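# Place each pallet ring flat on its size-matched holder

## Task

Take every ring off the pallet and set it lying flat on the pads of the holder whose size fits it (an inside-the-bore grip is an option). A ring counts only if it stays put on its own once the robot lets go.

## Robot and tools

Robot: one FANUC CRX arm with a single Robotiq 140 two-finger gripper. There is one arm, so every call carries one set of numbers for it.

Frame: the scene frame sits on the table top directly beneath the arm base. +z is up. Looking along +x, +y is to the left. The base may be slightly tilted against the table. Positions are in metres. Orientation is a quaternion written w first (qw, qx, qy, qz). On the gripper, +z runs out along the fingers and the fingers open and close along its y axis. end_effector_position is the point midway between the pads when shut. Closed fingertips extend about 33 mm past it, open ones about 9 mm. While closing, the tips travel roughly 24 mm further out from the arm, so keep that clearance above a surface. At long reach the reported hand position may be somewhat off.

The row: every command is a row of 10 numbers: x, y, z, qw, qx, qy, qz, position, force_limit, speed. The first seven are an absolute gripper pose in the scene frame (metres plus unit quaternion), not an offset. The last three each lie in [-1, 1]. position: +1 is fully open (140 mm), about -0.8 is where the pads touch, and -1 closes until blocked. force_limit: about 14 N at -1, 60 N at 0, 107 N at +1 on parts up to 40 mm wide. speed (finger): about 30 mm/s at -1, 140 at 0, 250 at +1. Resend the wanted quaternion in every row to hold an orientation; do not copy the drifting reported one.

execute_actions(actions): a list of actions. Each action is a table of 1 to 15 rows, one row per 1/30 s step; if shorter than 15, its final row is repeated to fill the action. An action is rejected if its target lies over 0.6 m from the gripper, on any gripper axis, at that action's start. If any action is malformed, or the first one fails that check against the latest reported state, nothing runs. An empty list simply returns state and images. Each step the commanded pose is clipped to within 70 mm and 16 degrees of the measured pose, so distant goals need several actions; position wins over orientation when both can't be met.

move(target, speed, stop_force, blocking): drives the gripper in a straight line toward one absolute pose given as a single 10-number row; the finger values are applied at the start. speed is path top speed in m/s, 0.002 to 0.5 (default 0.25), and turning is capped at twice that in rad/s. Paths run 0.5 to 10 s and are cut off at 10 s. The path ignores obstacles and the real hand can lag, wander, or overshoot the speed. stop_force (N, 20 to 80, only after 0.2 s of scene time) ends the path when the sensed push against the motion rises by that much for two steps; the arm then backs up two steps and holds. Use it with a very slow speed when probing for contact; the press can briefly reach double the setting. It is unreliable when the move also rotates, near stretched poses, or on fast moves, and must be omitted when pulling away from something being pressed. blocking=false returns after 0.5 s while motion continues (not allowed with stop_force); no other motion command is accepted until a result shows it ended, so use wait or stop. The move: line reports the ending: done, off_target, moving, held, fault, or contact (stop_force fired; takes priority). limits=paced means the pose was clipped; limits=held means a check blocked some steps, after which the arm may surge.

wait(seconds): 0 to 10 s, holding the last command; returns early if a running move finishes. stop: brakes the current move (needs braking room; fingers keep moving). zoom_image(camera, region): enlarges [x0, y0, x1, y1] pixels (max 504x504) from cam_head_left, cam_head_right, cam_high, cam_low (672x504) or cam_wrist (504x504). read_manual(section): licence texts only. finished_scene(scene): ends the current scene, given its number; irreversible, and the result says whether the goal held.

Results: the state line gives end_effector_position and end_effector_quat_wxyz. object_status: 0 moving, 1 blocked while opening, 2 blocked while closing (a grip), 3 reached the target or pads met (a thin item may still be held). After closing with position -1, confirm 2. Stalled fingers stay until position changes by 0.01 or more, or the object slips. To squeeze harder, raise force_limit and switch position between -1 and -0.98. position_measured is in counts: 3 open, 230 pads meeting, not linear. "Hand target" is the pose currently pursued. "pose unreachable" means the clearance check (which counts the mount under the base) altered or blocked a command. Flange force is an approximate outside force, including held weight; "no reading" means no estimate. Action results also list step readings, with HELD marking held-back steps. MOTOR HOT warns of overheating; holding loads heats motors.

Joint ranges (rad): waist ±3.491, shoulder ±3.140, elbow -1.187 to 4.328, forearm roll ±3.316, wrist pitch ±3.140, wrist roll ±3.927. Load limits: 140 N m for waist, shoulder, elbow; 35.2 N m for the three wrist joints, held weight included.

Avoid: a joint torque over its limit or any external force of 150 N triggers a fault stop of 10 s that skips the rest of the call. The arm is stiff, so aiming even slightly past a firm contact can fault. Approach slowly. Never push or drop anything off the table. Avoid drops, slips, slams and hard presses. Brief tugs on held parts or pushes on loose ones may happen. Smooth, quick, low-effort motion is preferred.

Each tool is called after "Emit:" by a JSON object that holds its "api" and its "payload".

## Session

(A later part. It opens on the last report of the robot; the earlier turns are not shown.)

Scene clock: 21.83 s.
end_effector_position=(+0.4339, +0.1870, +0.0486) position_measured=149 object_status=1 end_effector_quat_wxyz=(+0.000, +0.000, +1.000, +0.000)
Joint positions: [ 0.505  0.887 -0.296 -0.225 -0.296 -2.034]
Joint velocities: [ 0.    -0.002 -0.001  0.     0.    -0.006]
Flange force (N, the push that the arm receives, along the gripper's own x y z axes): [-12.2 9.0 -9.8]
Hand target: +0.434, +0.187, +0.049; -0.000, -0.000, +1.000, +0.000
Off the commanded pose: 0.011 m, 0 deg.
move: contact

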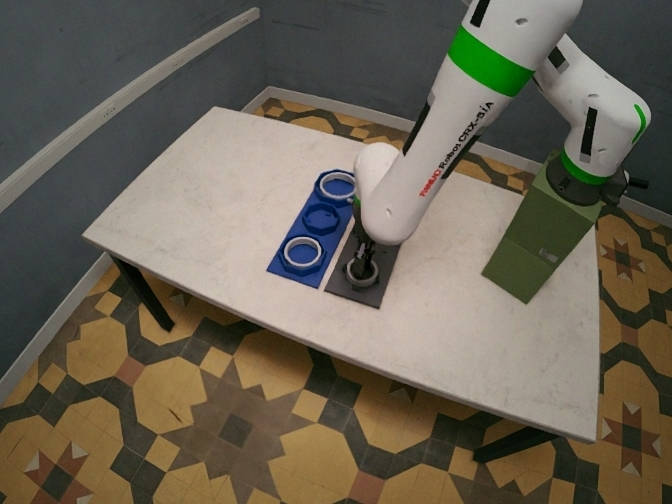

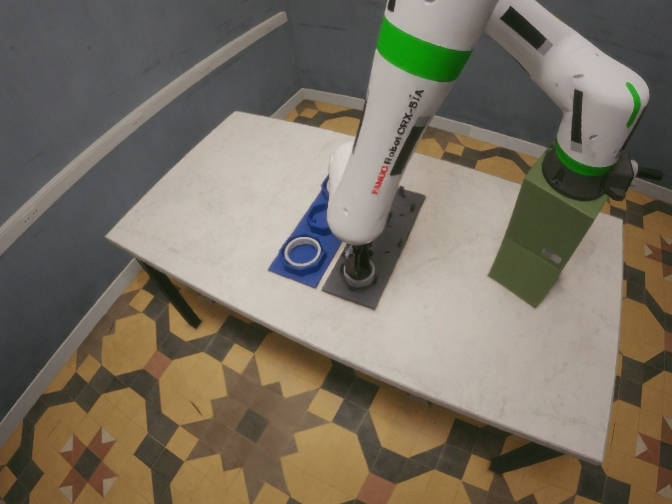

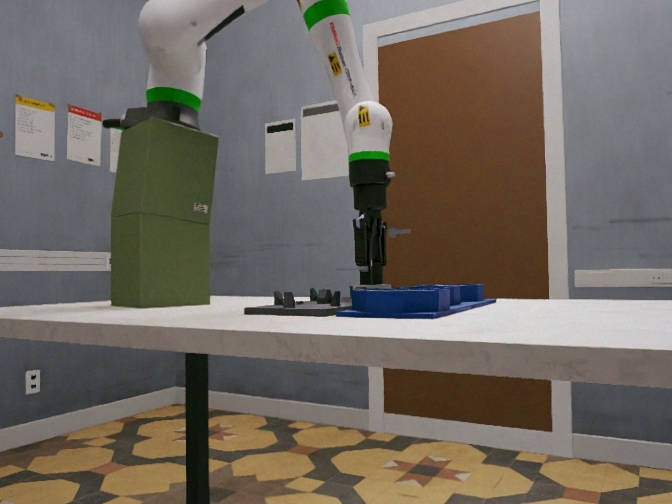

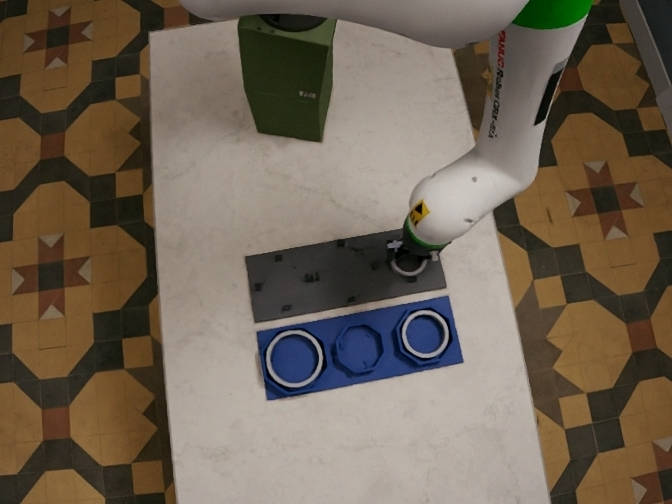

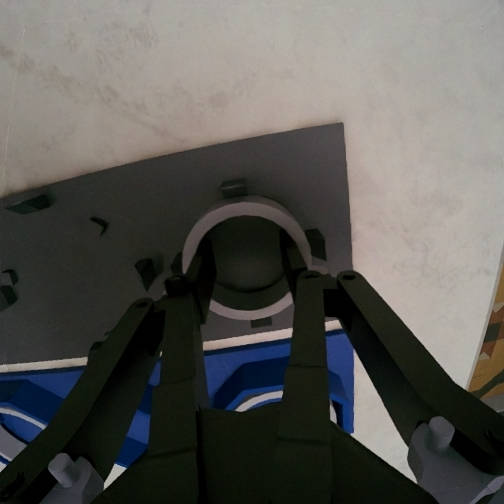

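Seated. Next is the medium ring.

Emit:
{"api": "move", "payload": {"target": [0.434,0.187,0.0495,0,0,1,0,-0.45,0,0], "speed": 0.01}}

Emit:
{"api": "move", "payload": {"target": [0.434,0.187,0.1,0,0,1,0,-0.45,0,0], "speed": 0.1}}

Emit:
{"api": "move", "payload": {"target": [0.61,0.199,0.085,0,0,1,0,-0.2,0,0]}}

Emit:
{"api": "move", "payload": {"target": [0.61,0.199,0.07,0,0,1,0,-0.2,0,0], "speed": 0.05}}

Scene clock: 25.47 s.
end_effector_position=(+0.4340, +0.1870, +0.0495) position_measured=186 object_status=3 end_effector_quat_wxyz=(-0.000, +0.000, +1.000, -0.000)
Joint positions: [ 0.505  0.884 -0.297 -0.224 -0.297 -2.035]
Joint velocities: [-0.001 -0.     0.    -0.001  0.    -0.002]
Flange force (N, the push that the arm receives, along the gripper's own x y z axes): [-1.8 1.8 -1.5]
Hand target: +0.434, +0.187, +0.049; +0.000, +0.000, +1.000, -0.000
Off the commanded pose: 0.000 m, 0 deg.
move: done

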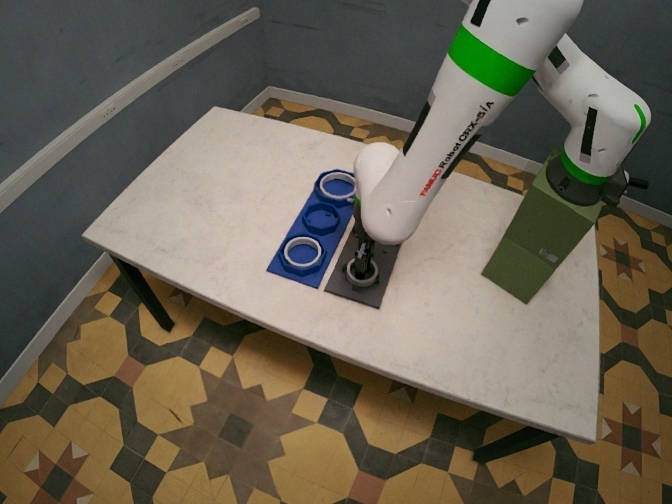

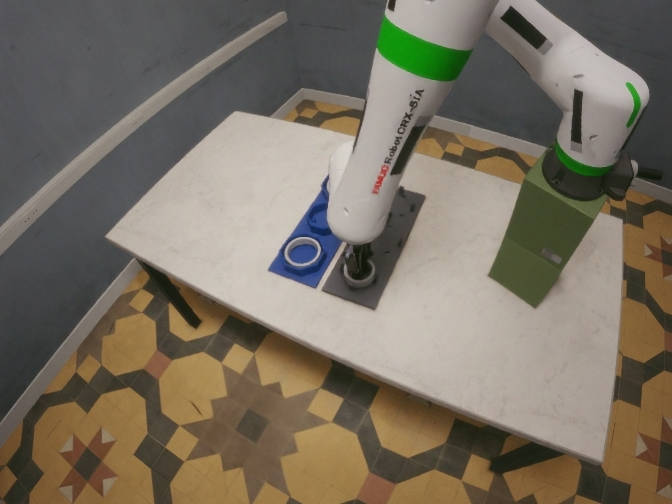

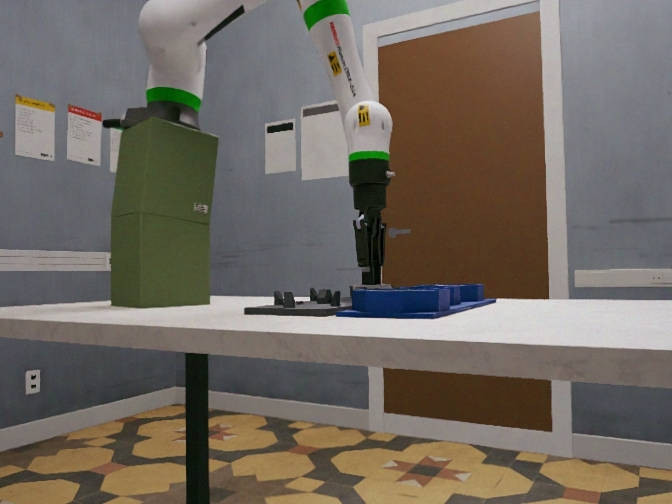

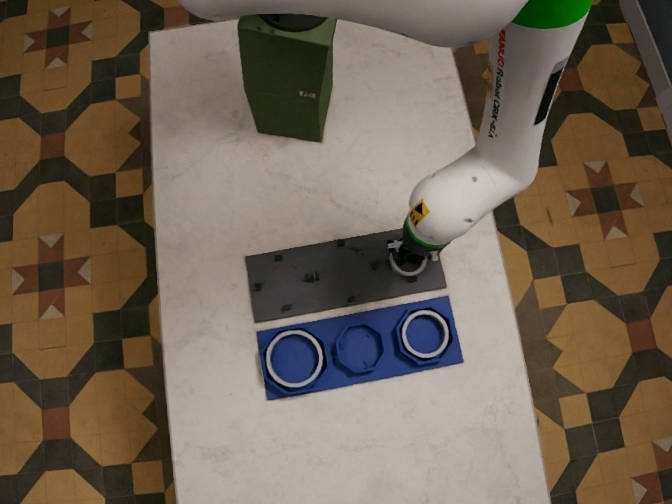

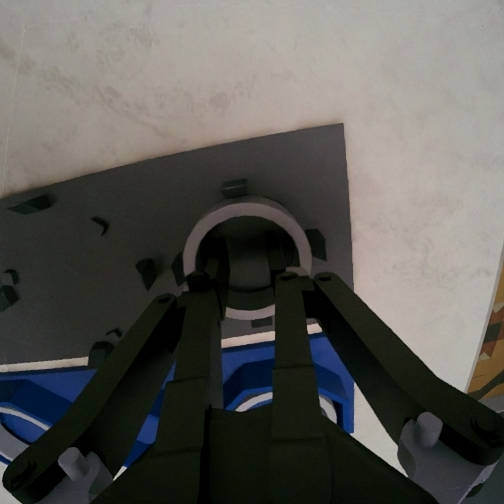

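Scene clock: 26.30 s.
end_effector_position=(+0.4341, +0.1870, +0.0999) position_measured=186 object_status=3 end_effector_quat_wxyz=(-0.000, +0.000, +1.000, -0.000)
Joint positions: [ 0.5    0.758 -0.357 -0.186 -0.362 -2.071]
Joint velocities: [-0.    -0.001 -0.     0.002 -0.    -0.001]
Flange force (N, the push that the arm receives, along the gripper's own x y z axes): [-0.4 1.2 -3.2]
Hand target: +0.434, +0.187, +0.100; +0.000, -0.000, +1.000, -0.000
Off the commanded pose: 0.000 m, 0 deg.
move: done

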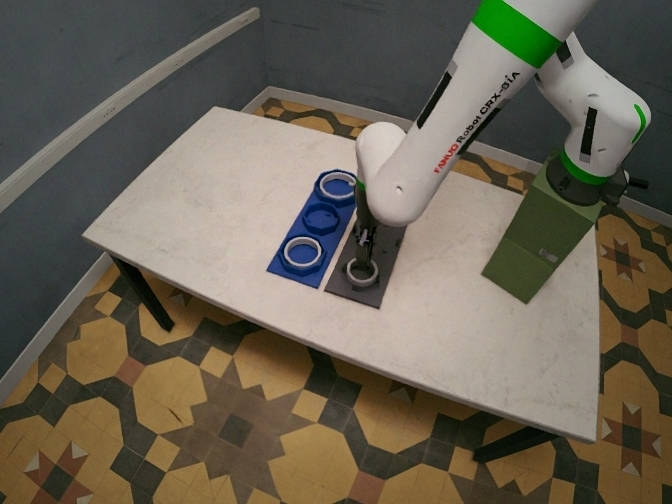

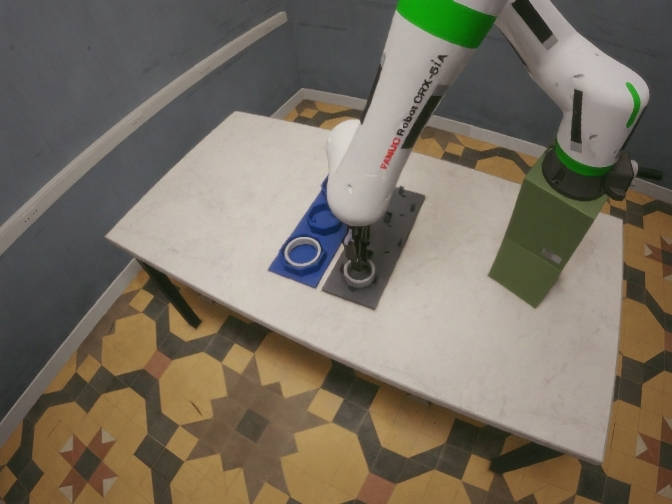

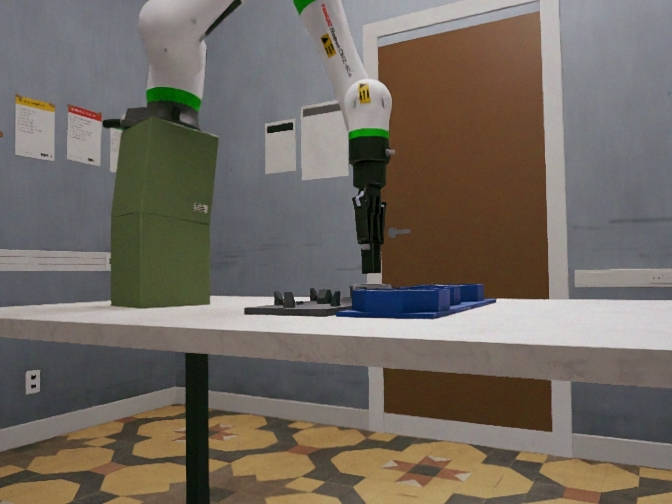

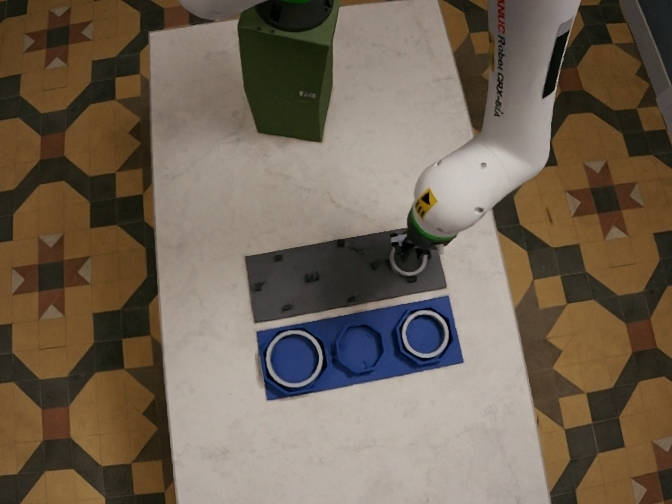

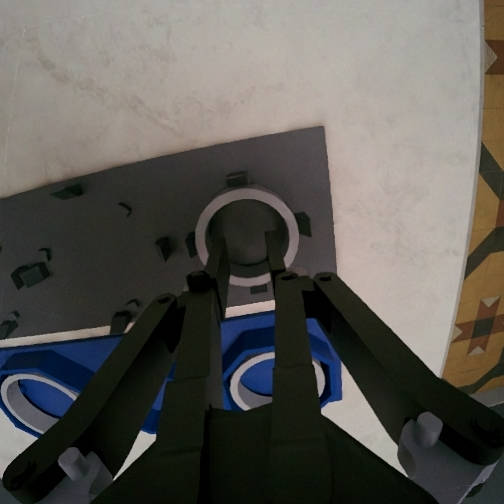

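Scene clock: 27.50 s.
end_effector_position=(+0.6099, +0.1992, +0.0845) position_measured=154 object_status=3 end_effector_quat_wxyz=(-0.000, -0.000, +1.000, +0.000)
Joint positions: [ 0.339  1.001  0.177 -0.133 -0.663 -1.98 ]
Joint velocities: [-0.     0.     0.001  0.001 -0.001  0.001]
Flange force (N, the push that the arm receives, along the gripper's own x y z axes): [0.6 0.9 -3.0]
Hand target: +0.610, +0.199, +0.084; -0.000, -0.000, +1.000, +0.000
Off the commanded pose: 0.001 m, 0 deg.
move: done

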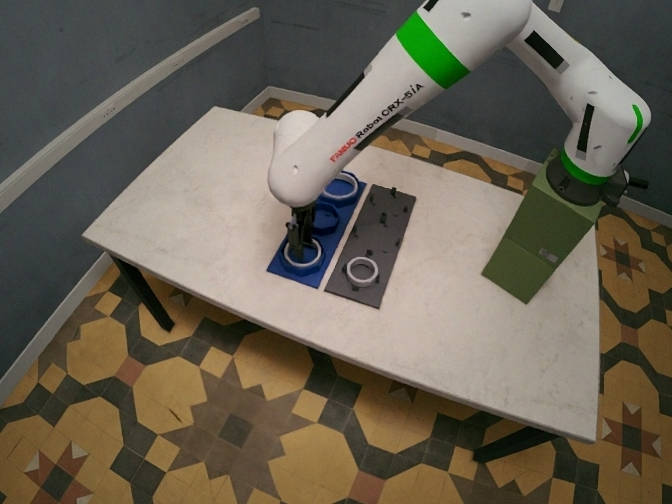

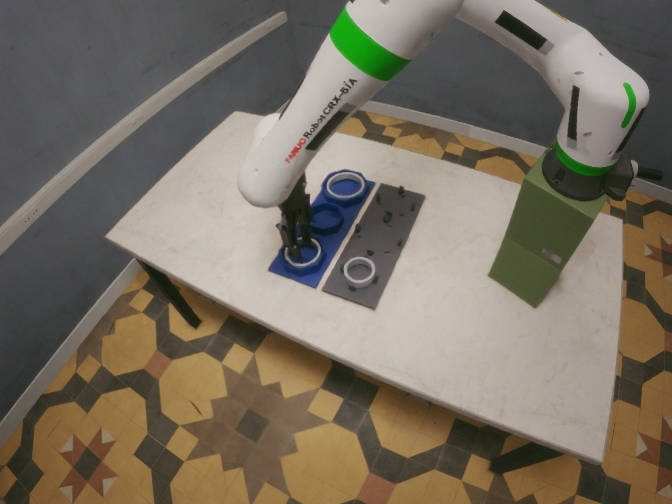

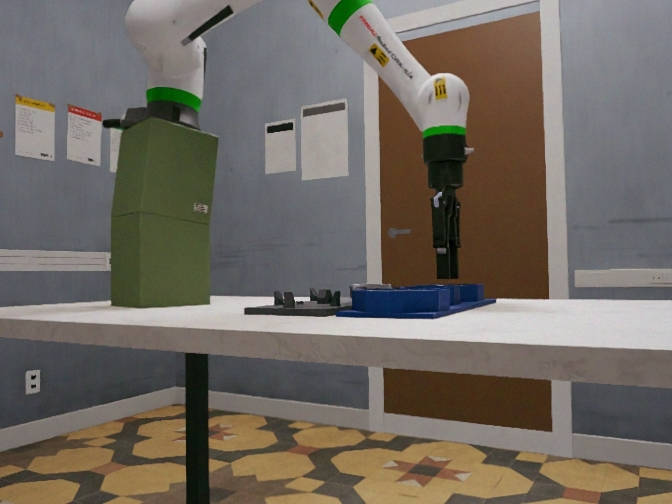

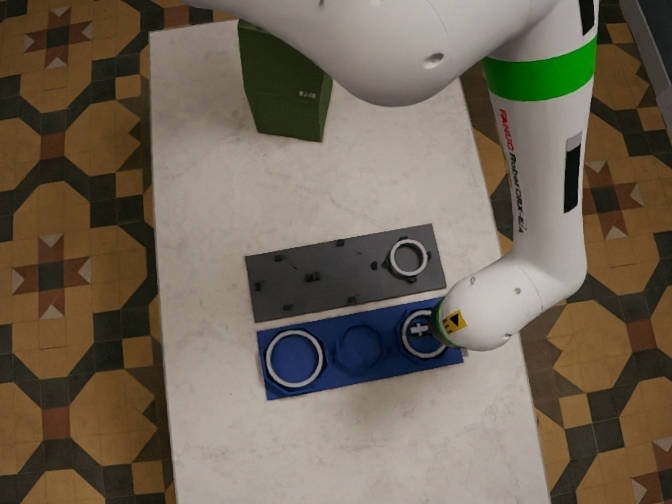

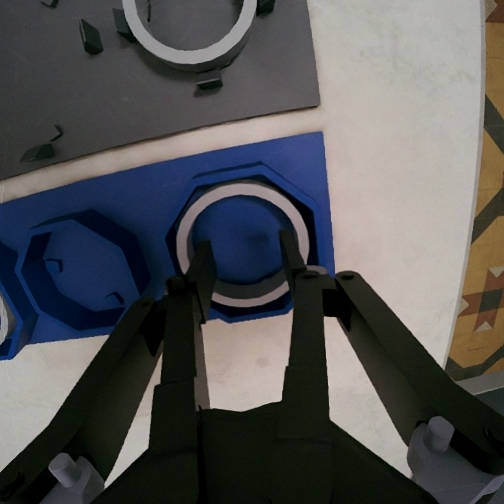

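Scene clock: 28.20 s.
end_effector_position=(+0.6100, +0.1990, +0.0700) position_measured=154 object_status=3 end_effector_quat_wxyz=(+0.000, -0.000, +1.000, -0.000)
Joint positions: [ 0.341  1.03   0.19  -0.134 -0.647 -1.98 ]
Joint velocities: [ 0.     0.001  0.    -0.002  0.     0.002]
Flange force (N, the push that the arm receives, along the gripper's own x y z axes): [-0.3 0.9 -2.5]
Hand target: +0.610, +0.199, +0.070; +0.000, +0.000, +1.000, -0.000
Off the commanded pose: 0.000 m, 0 deg.
move: done

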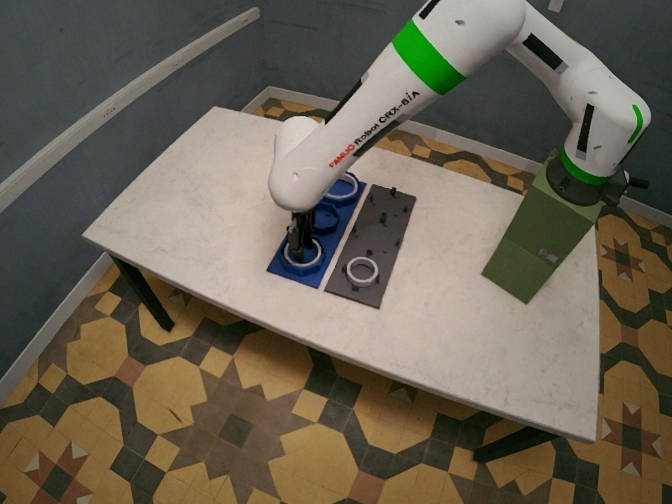

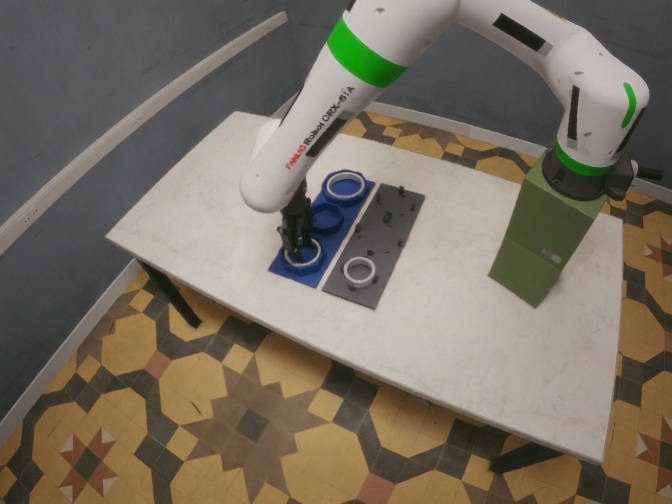

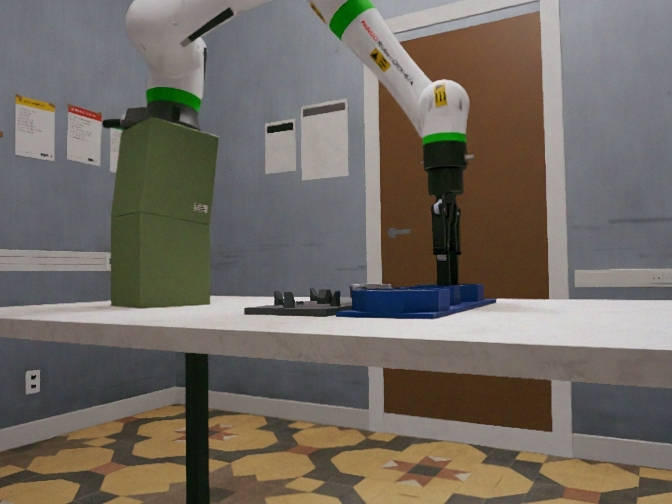

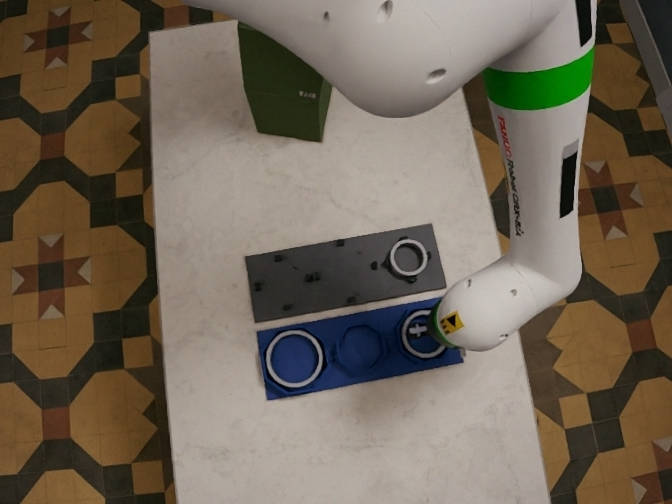

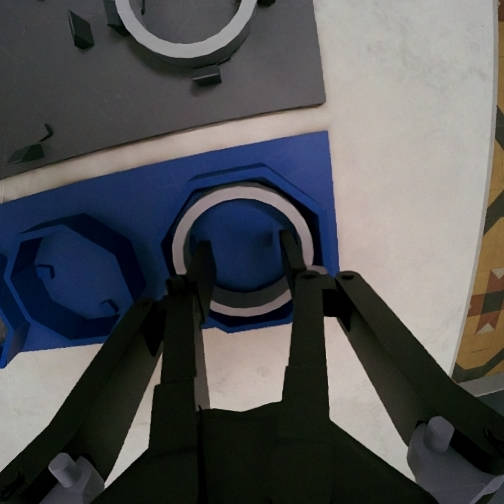

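Emit:
{"api": "move", "payload": {"target": [0.612,0.196,0.065,0,0,1,0,-0.2,0.3,0], "speed": 0.05}}

Emit:
{"api": "move", "payload": {"target": [0.612,0.196,0.042,0,0,1,0,-0.2,0.3,0], "speed": 0.04, "stop_force": 20}}

Emit:
{"api": "move", "payload": {"target": [0.612,0.196,0.042,0,0,1,0,1,0.3,-0.5], "speed": 0.01}}

Scene clock: 39.17 s.
end_effector_position=(+0.6120, +0.1960, +0.0650) position_measured=154 object_status=3 end_effector_quat_wxyz=(-0.000, -0.000, +1.000, +0.000)
Joint positions: [ 0.336  1.042  0.199 -0.135 -0.645 -1.973]
Joint velocities: [-0.001  0.    -0.     0.    -0.    -0.   ]
Flange force (N, the push that the arm receives, along the gripper's own x y z axes): [-1.0 0.6 -1.7]
Hand target: +0.612, +0.196, +0.065; -0.000, +0.000, +1.000, +0.000
Off the commanded pose: 0.000 m, 0 deg.
move: done

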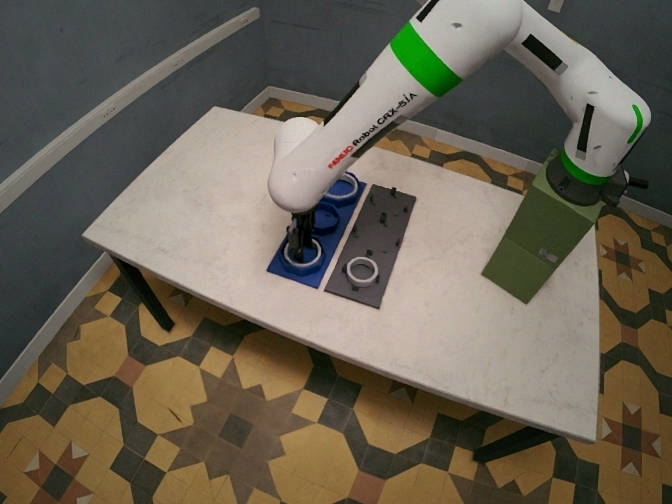

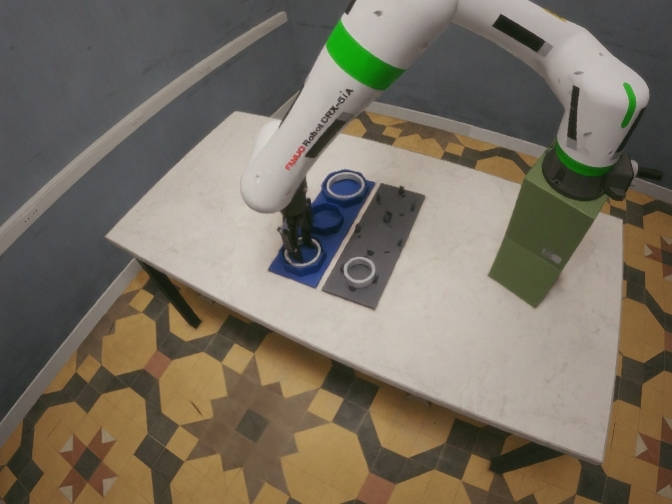

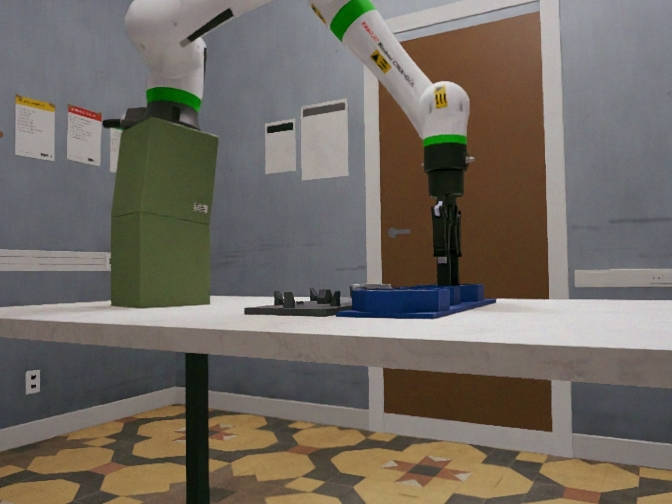

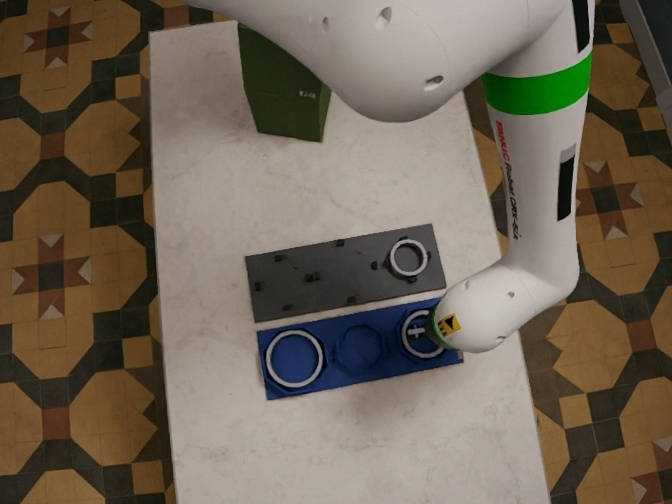

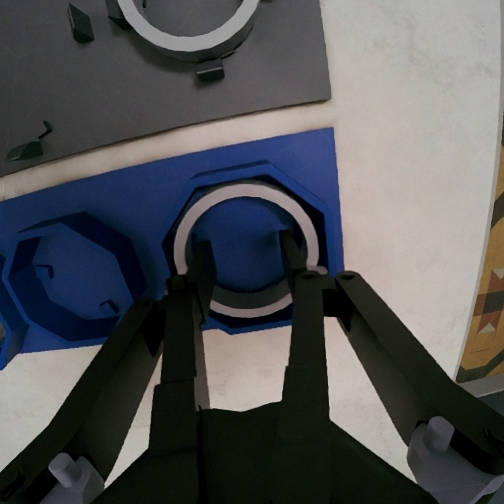

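Scene clock: 40.00 s.
end_effector_position=(+0.6120, +0.1960, +0.0420) position_measured=154 object_status=3 end_effector_quat_wxyz=(+0.000, +0.000, +1.000, -0.000)
Joint positions: [ 0.339  1.089  0.224 -0.138 -0.623 -1.971]
Joint velocities: [ 0.     0.001  0.     0.001 -0.     0.   ]
Flange force (N, the push that the arm receives, along the gripper's own x y z axes): [0.1 1.0 -3.1]
Hand target: +0.612, +0.196, +0.042; +0.000, +0.000, +1.000, -0.000
Off the commanded pose: 0.000 m, 0 deg.
move: done

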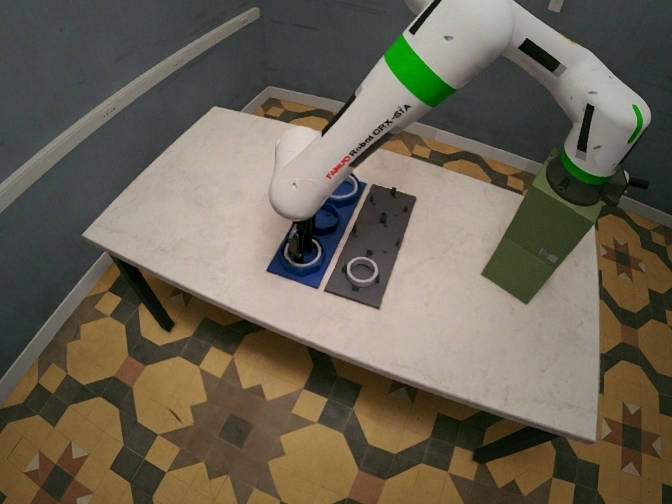

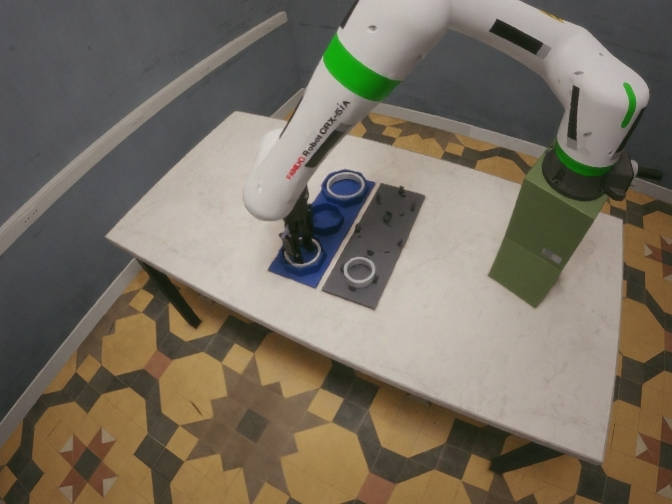

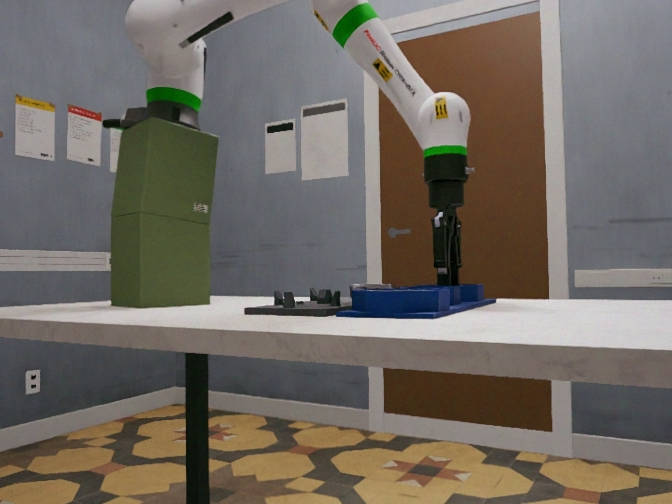

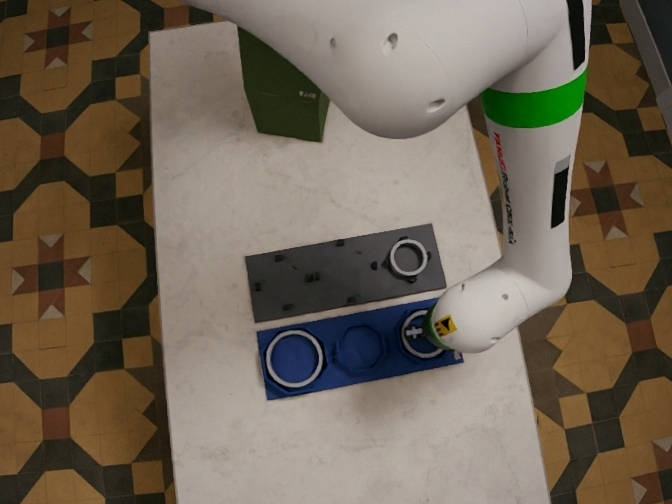

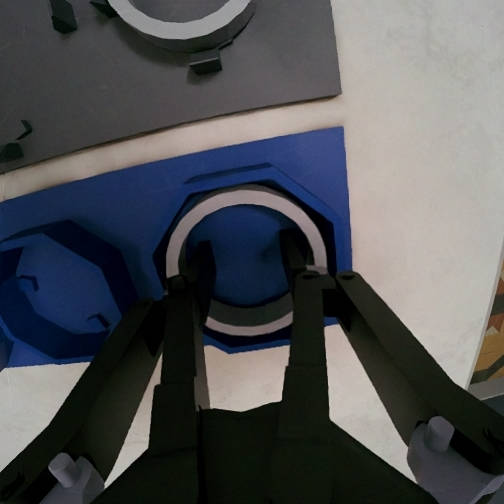

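Scene clock: 40.70 s.
end_effector_position=(+0.6119, +0.1961, +0.0420) position_measured=118 object_status=1 end_effector_quat_wxyz=(-0.000, -0.000, +1.000, +0.000)
Joint positions: [ 0.339  1.089  0.224 -0.139 -0.623 -1.971]
Joint velocities: [ 0.001  0.    -0.001  0.001 -0.     0.001]
Flange force (N, the push that the arm receives, along the gripper's own x y z axes): [-2.0 2.5 0.3]
Hand target: +0.612, +0.196, +0.042; -0.000, -0.000, +1.000, +0.000
Off the commanded pose: 0.000 m, 0 deg.
move: done

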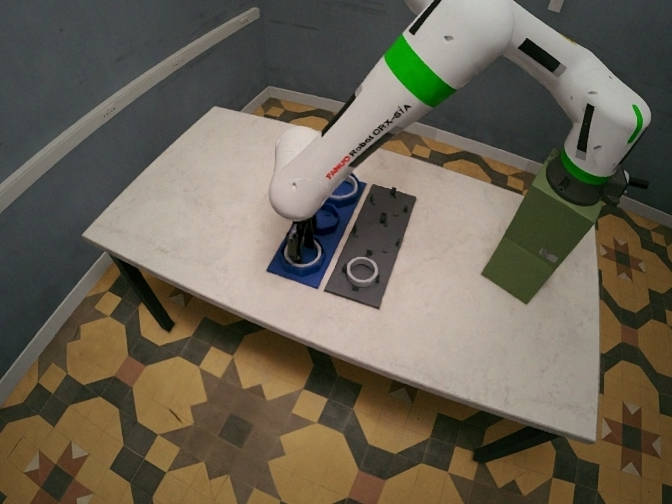

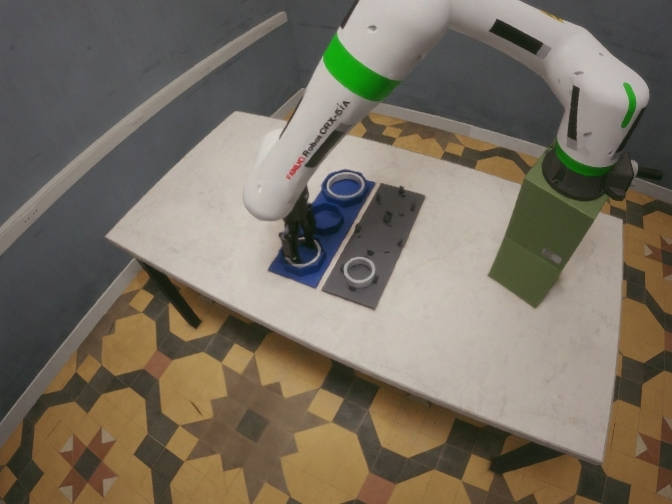

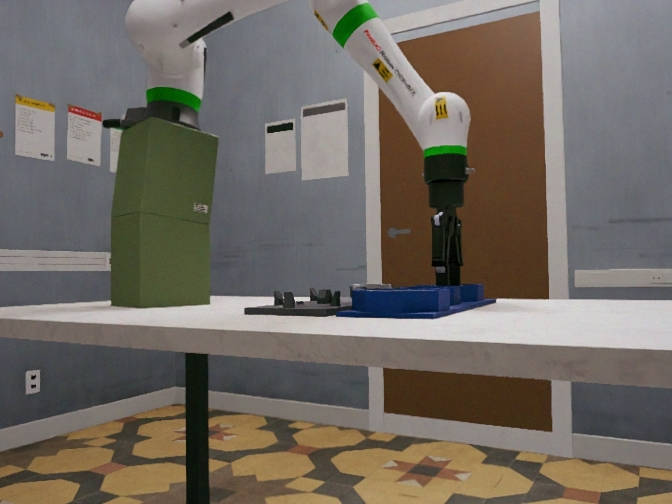

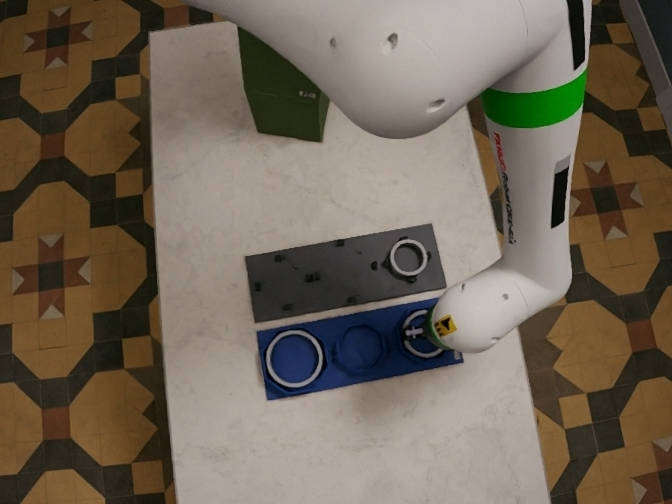

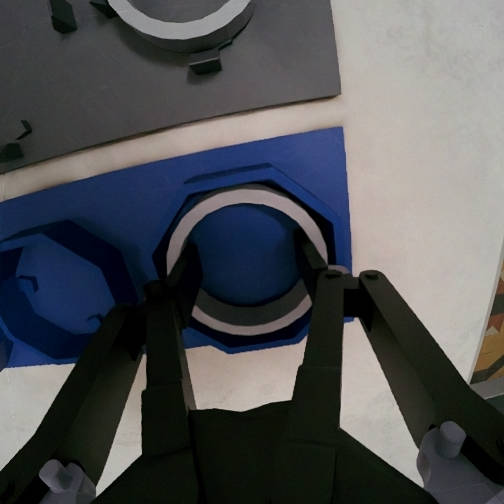

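Emit:
{"api": "move", "payload": {"target": [0.612,0.196,0.105,0,0,1,0,1,0.3,-0.5], "speed": 0.1}}

Emit:
{"api": "move", "payload": {"target": [0.450,-0.109,0.1,0,0,1,0,1,0.3,-0.5], "speed": 0.2}}

Scene clock: 43.27 s.
end_effector_position=(+0.6121, +0.1961, +0.1049) position_measured=118 object_status=1 end_effector_quat_wxyz=(-0.000, -0.000, +1.000, +0.000)
Joint positions: [ 0.331  0.964  0.163 -0.128 -0.687 -1.977]
Joint velocities: [-0.    -0.001 -0.    -0.    -0.     0.001]
Flange force (N, the push that the arm receives, along the gripper's own x y z axes): [-0.8 1.2 4.1]
Hand target: +0.612, +0.196, +0.105; -0.000, -0.000, +1.000, +0.000
Off the commanded pose: 0.000 m, 0 deg.
move: done

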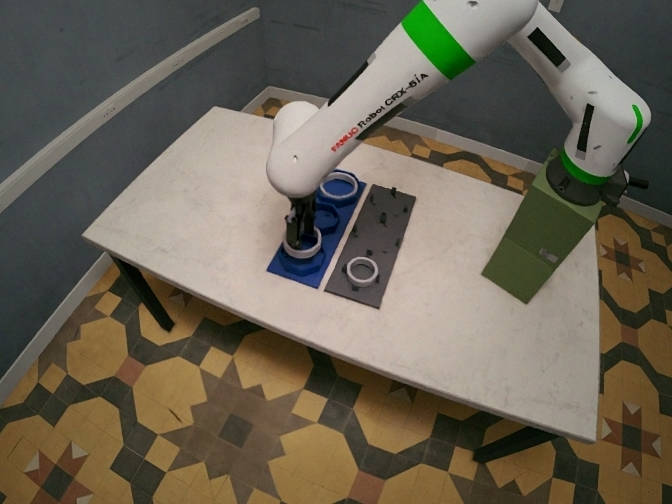

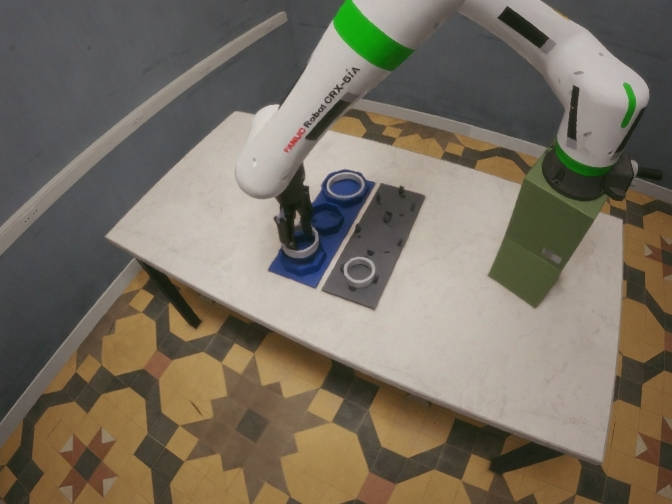

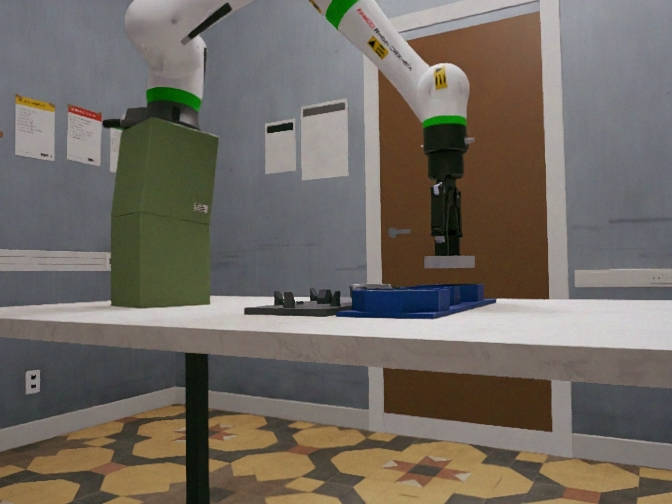

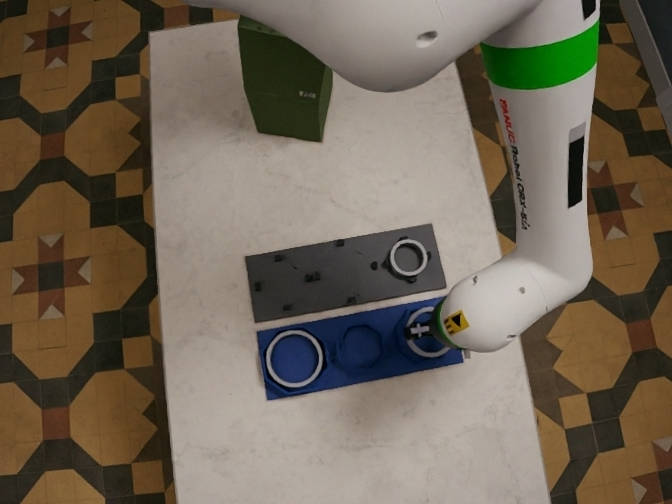

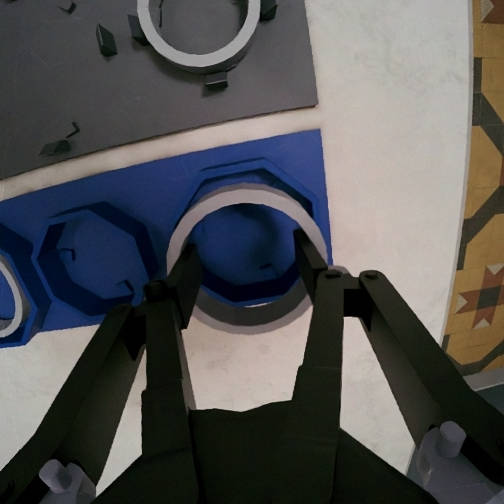

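Scene clock: 45.40 s.
end_effector_position=(+0.4490, -0.1069, +0.1006) position_measured=118 object_status=1 end_effector_quat_wxyz=(-0.000, +0.000, +1.000, +0.002)
Joint positions: [-0.148  0.83  -0.316 -0.3   -0.401 -1.318]
Joint velocities: [-0.001  0.001  0.001 -0.    -0.001  0.002]
Flange force (N, the push that the arm receives, along the gripper's own x y z axes): [-0.8 -0.2 2.2]
Hand target: +0.449, -0.107, +0.101; -0.000, +0.000, +1.000, +0.002
Off the commanded pose: 0.002 m, 0 deg.
move: done

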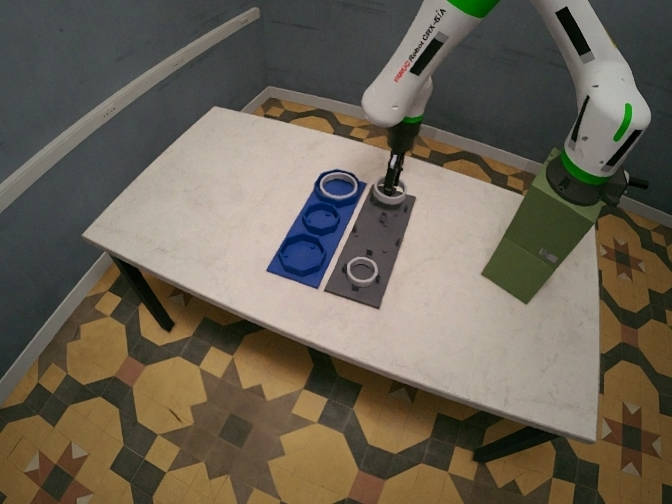

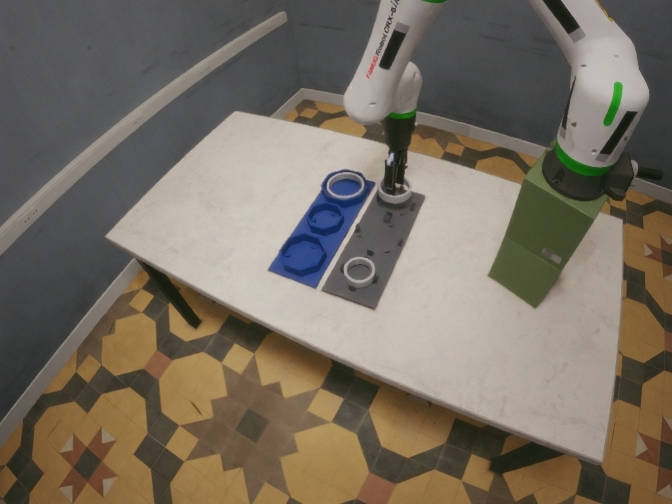

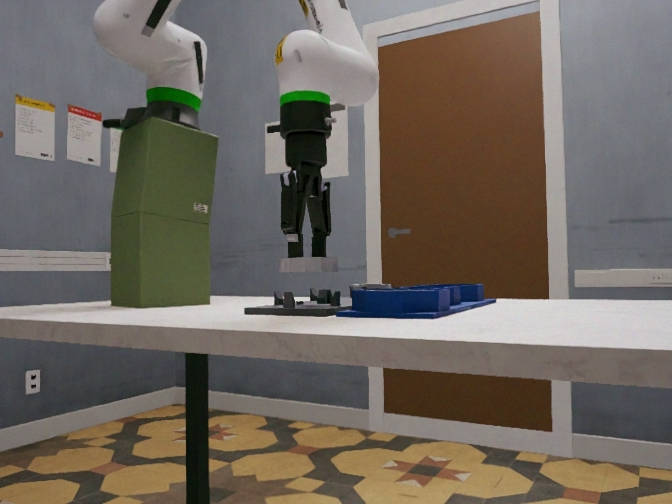

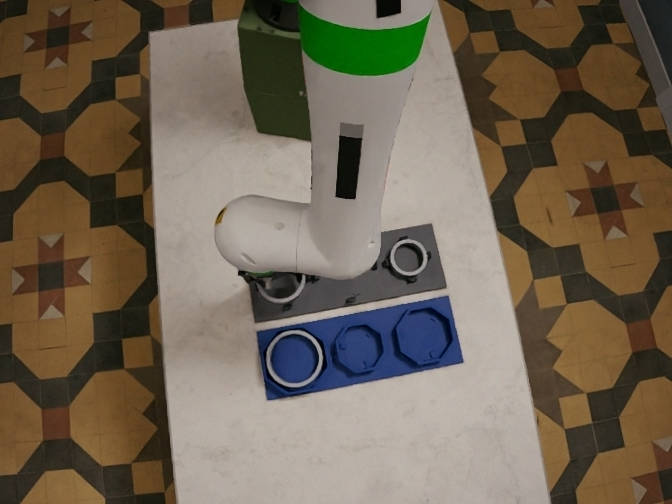

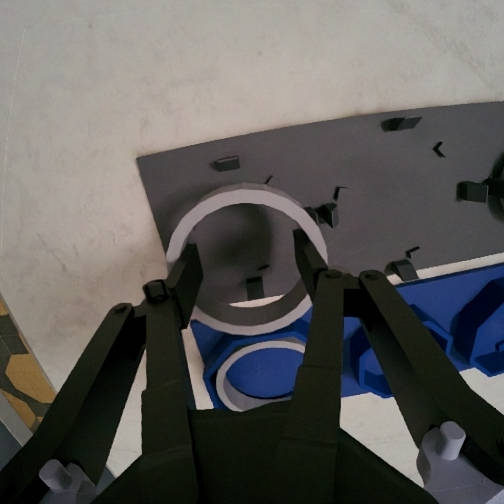

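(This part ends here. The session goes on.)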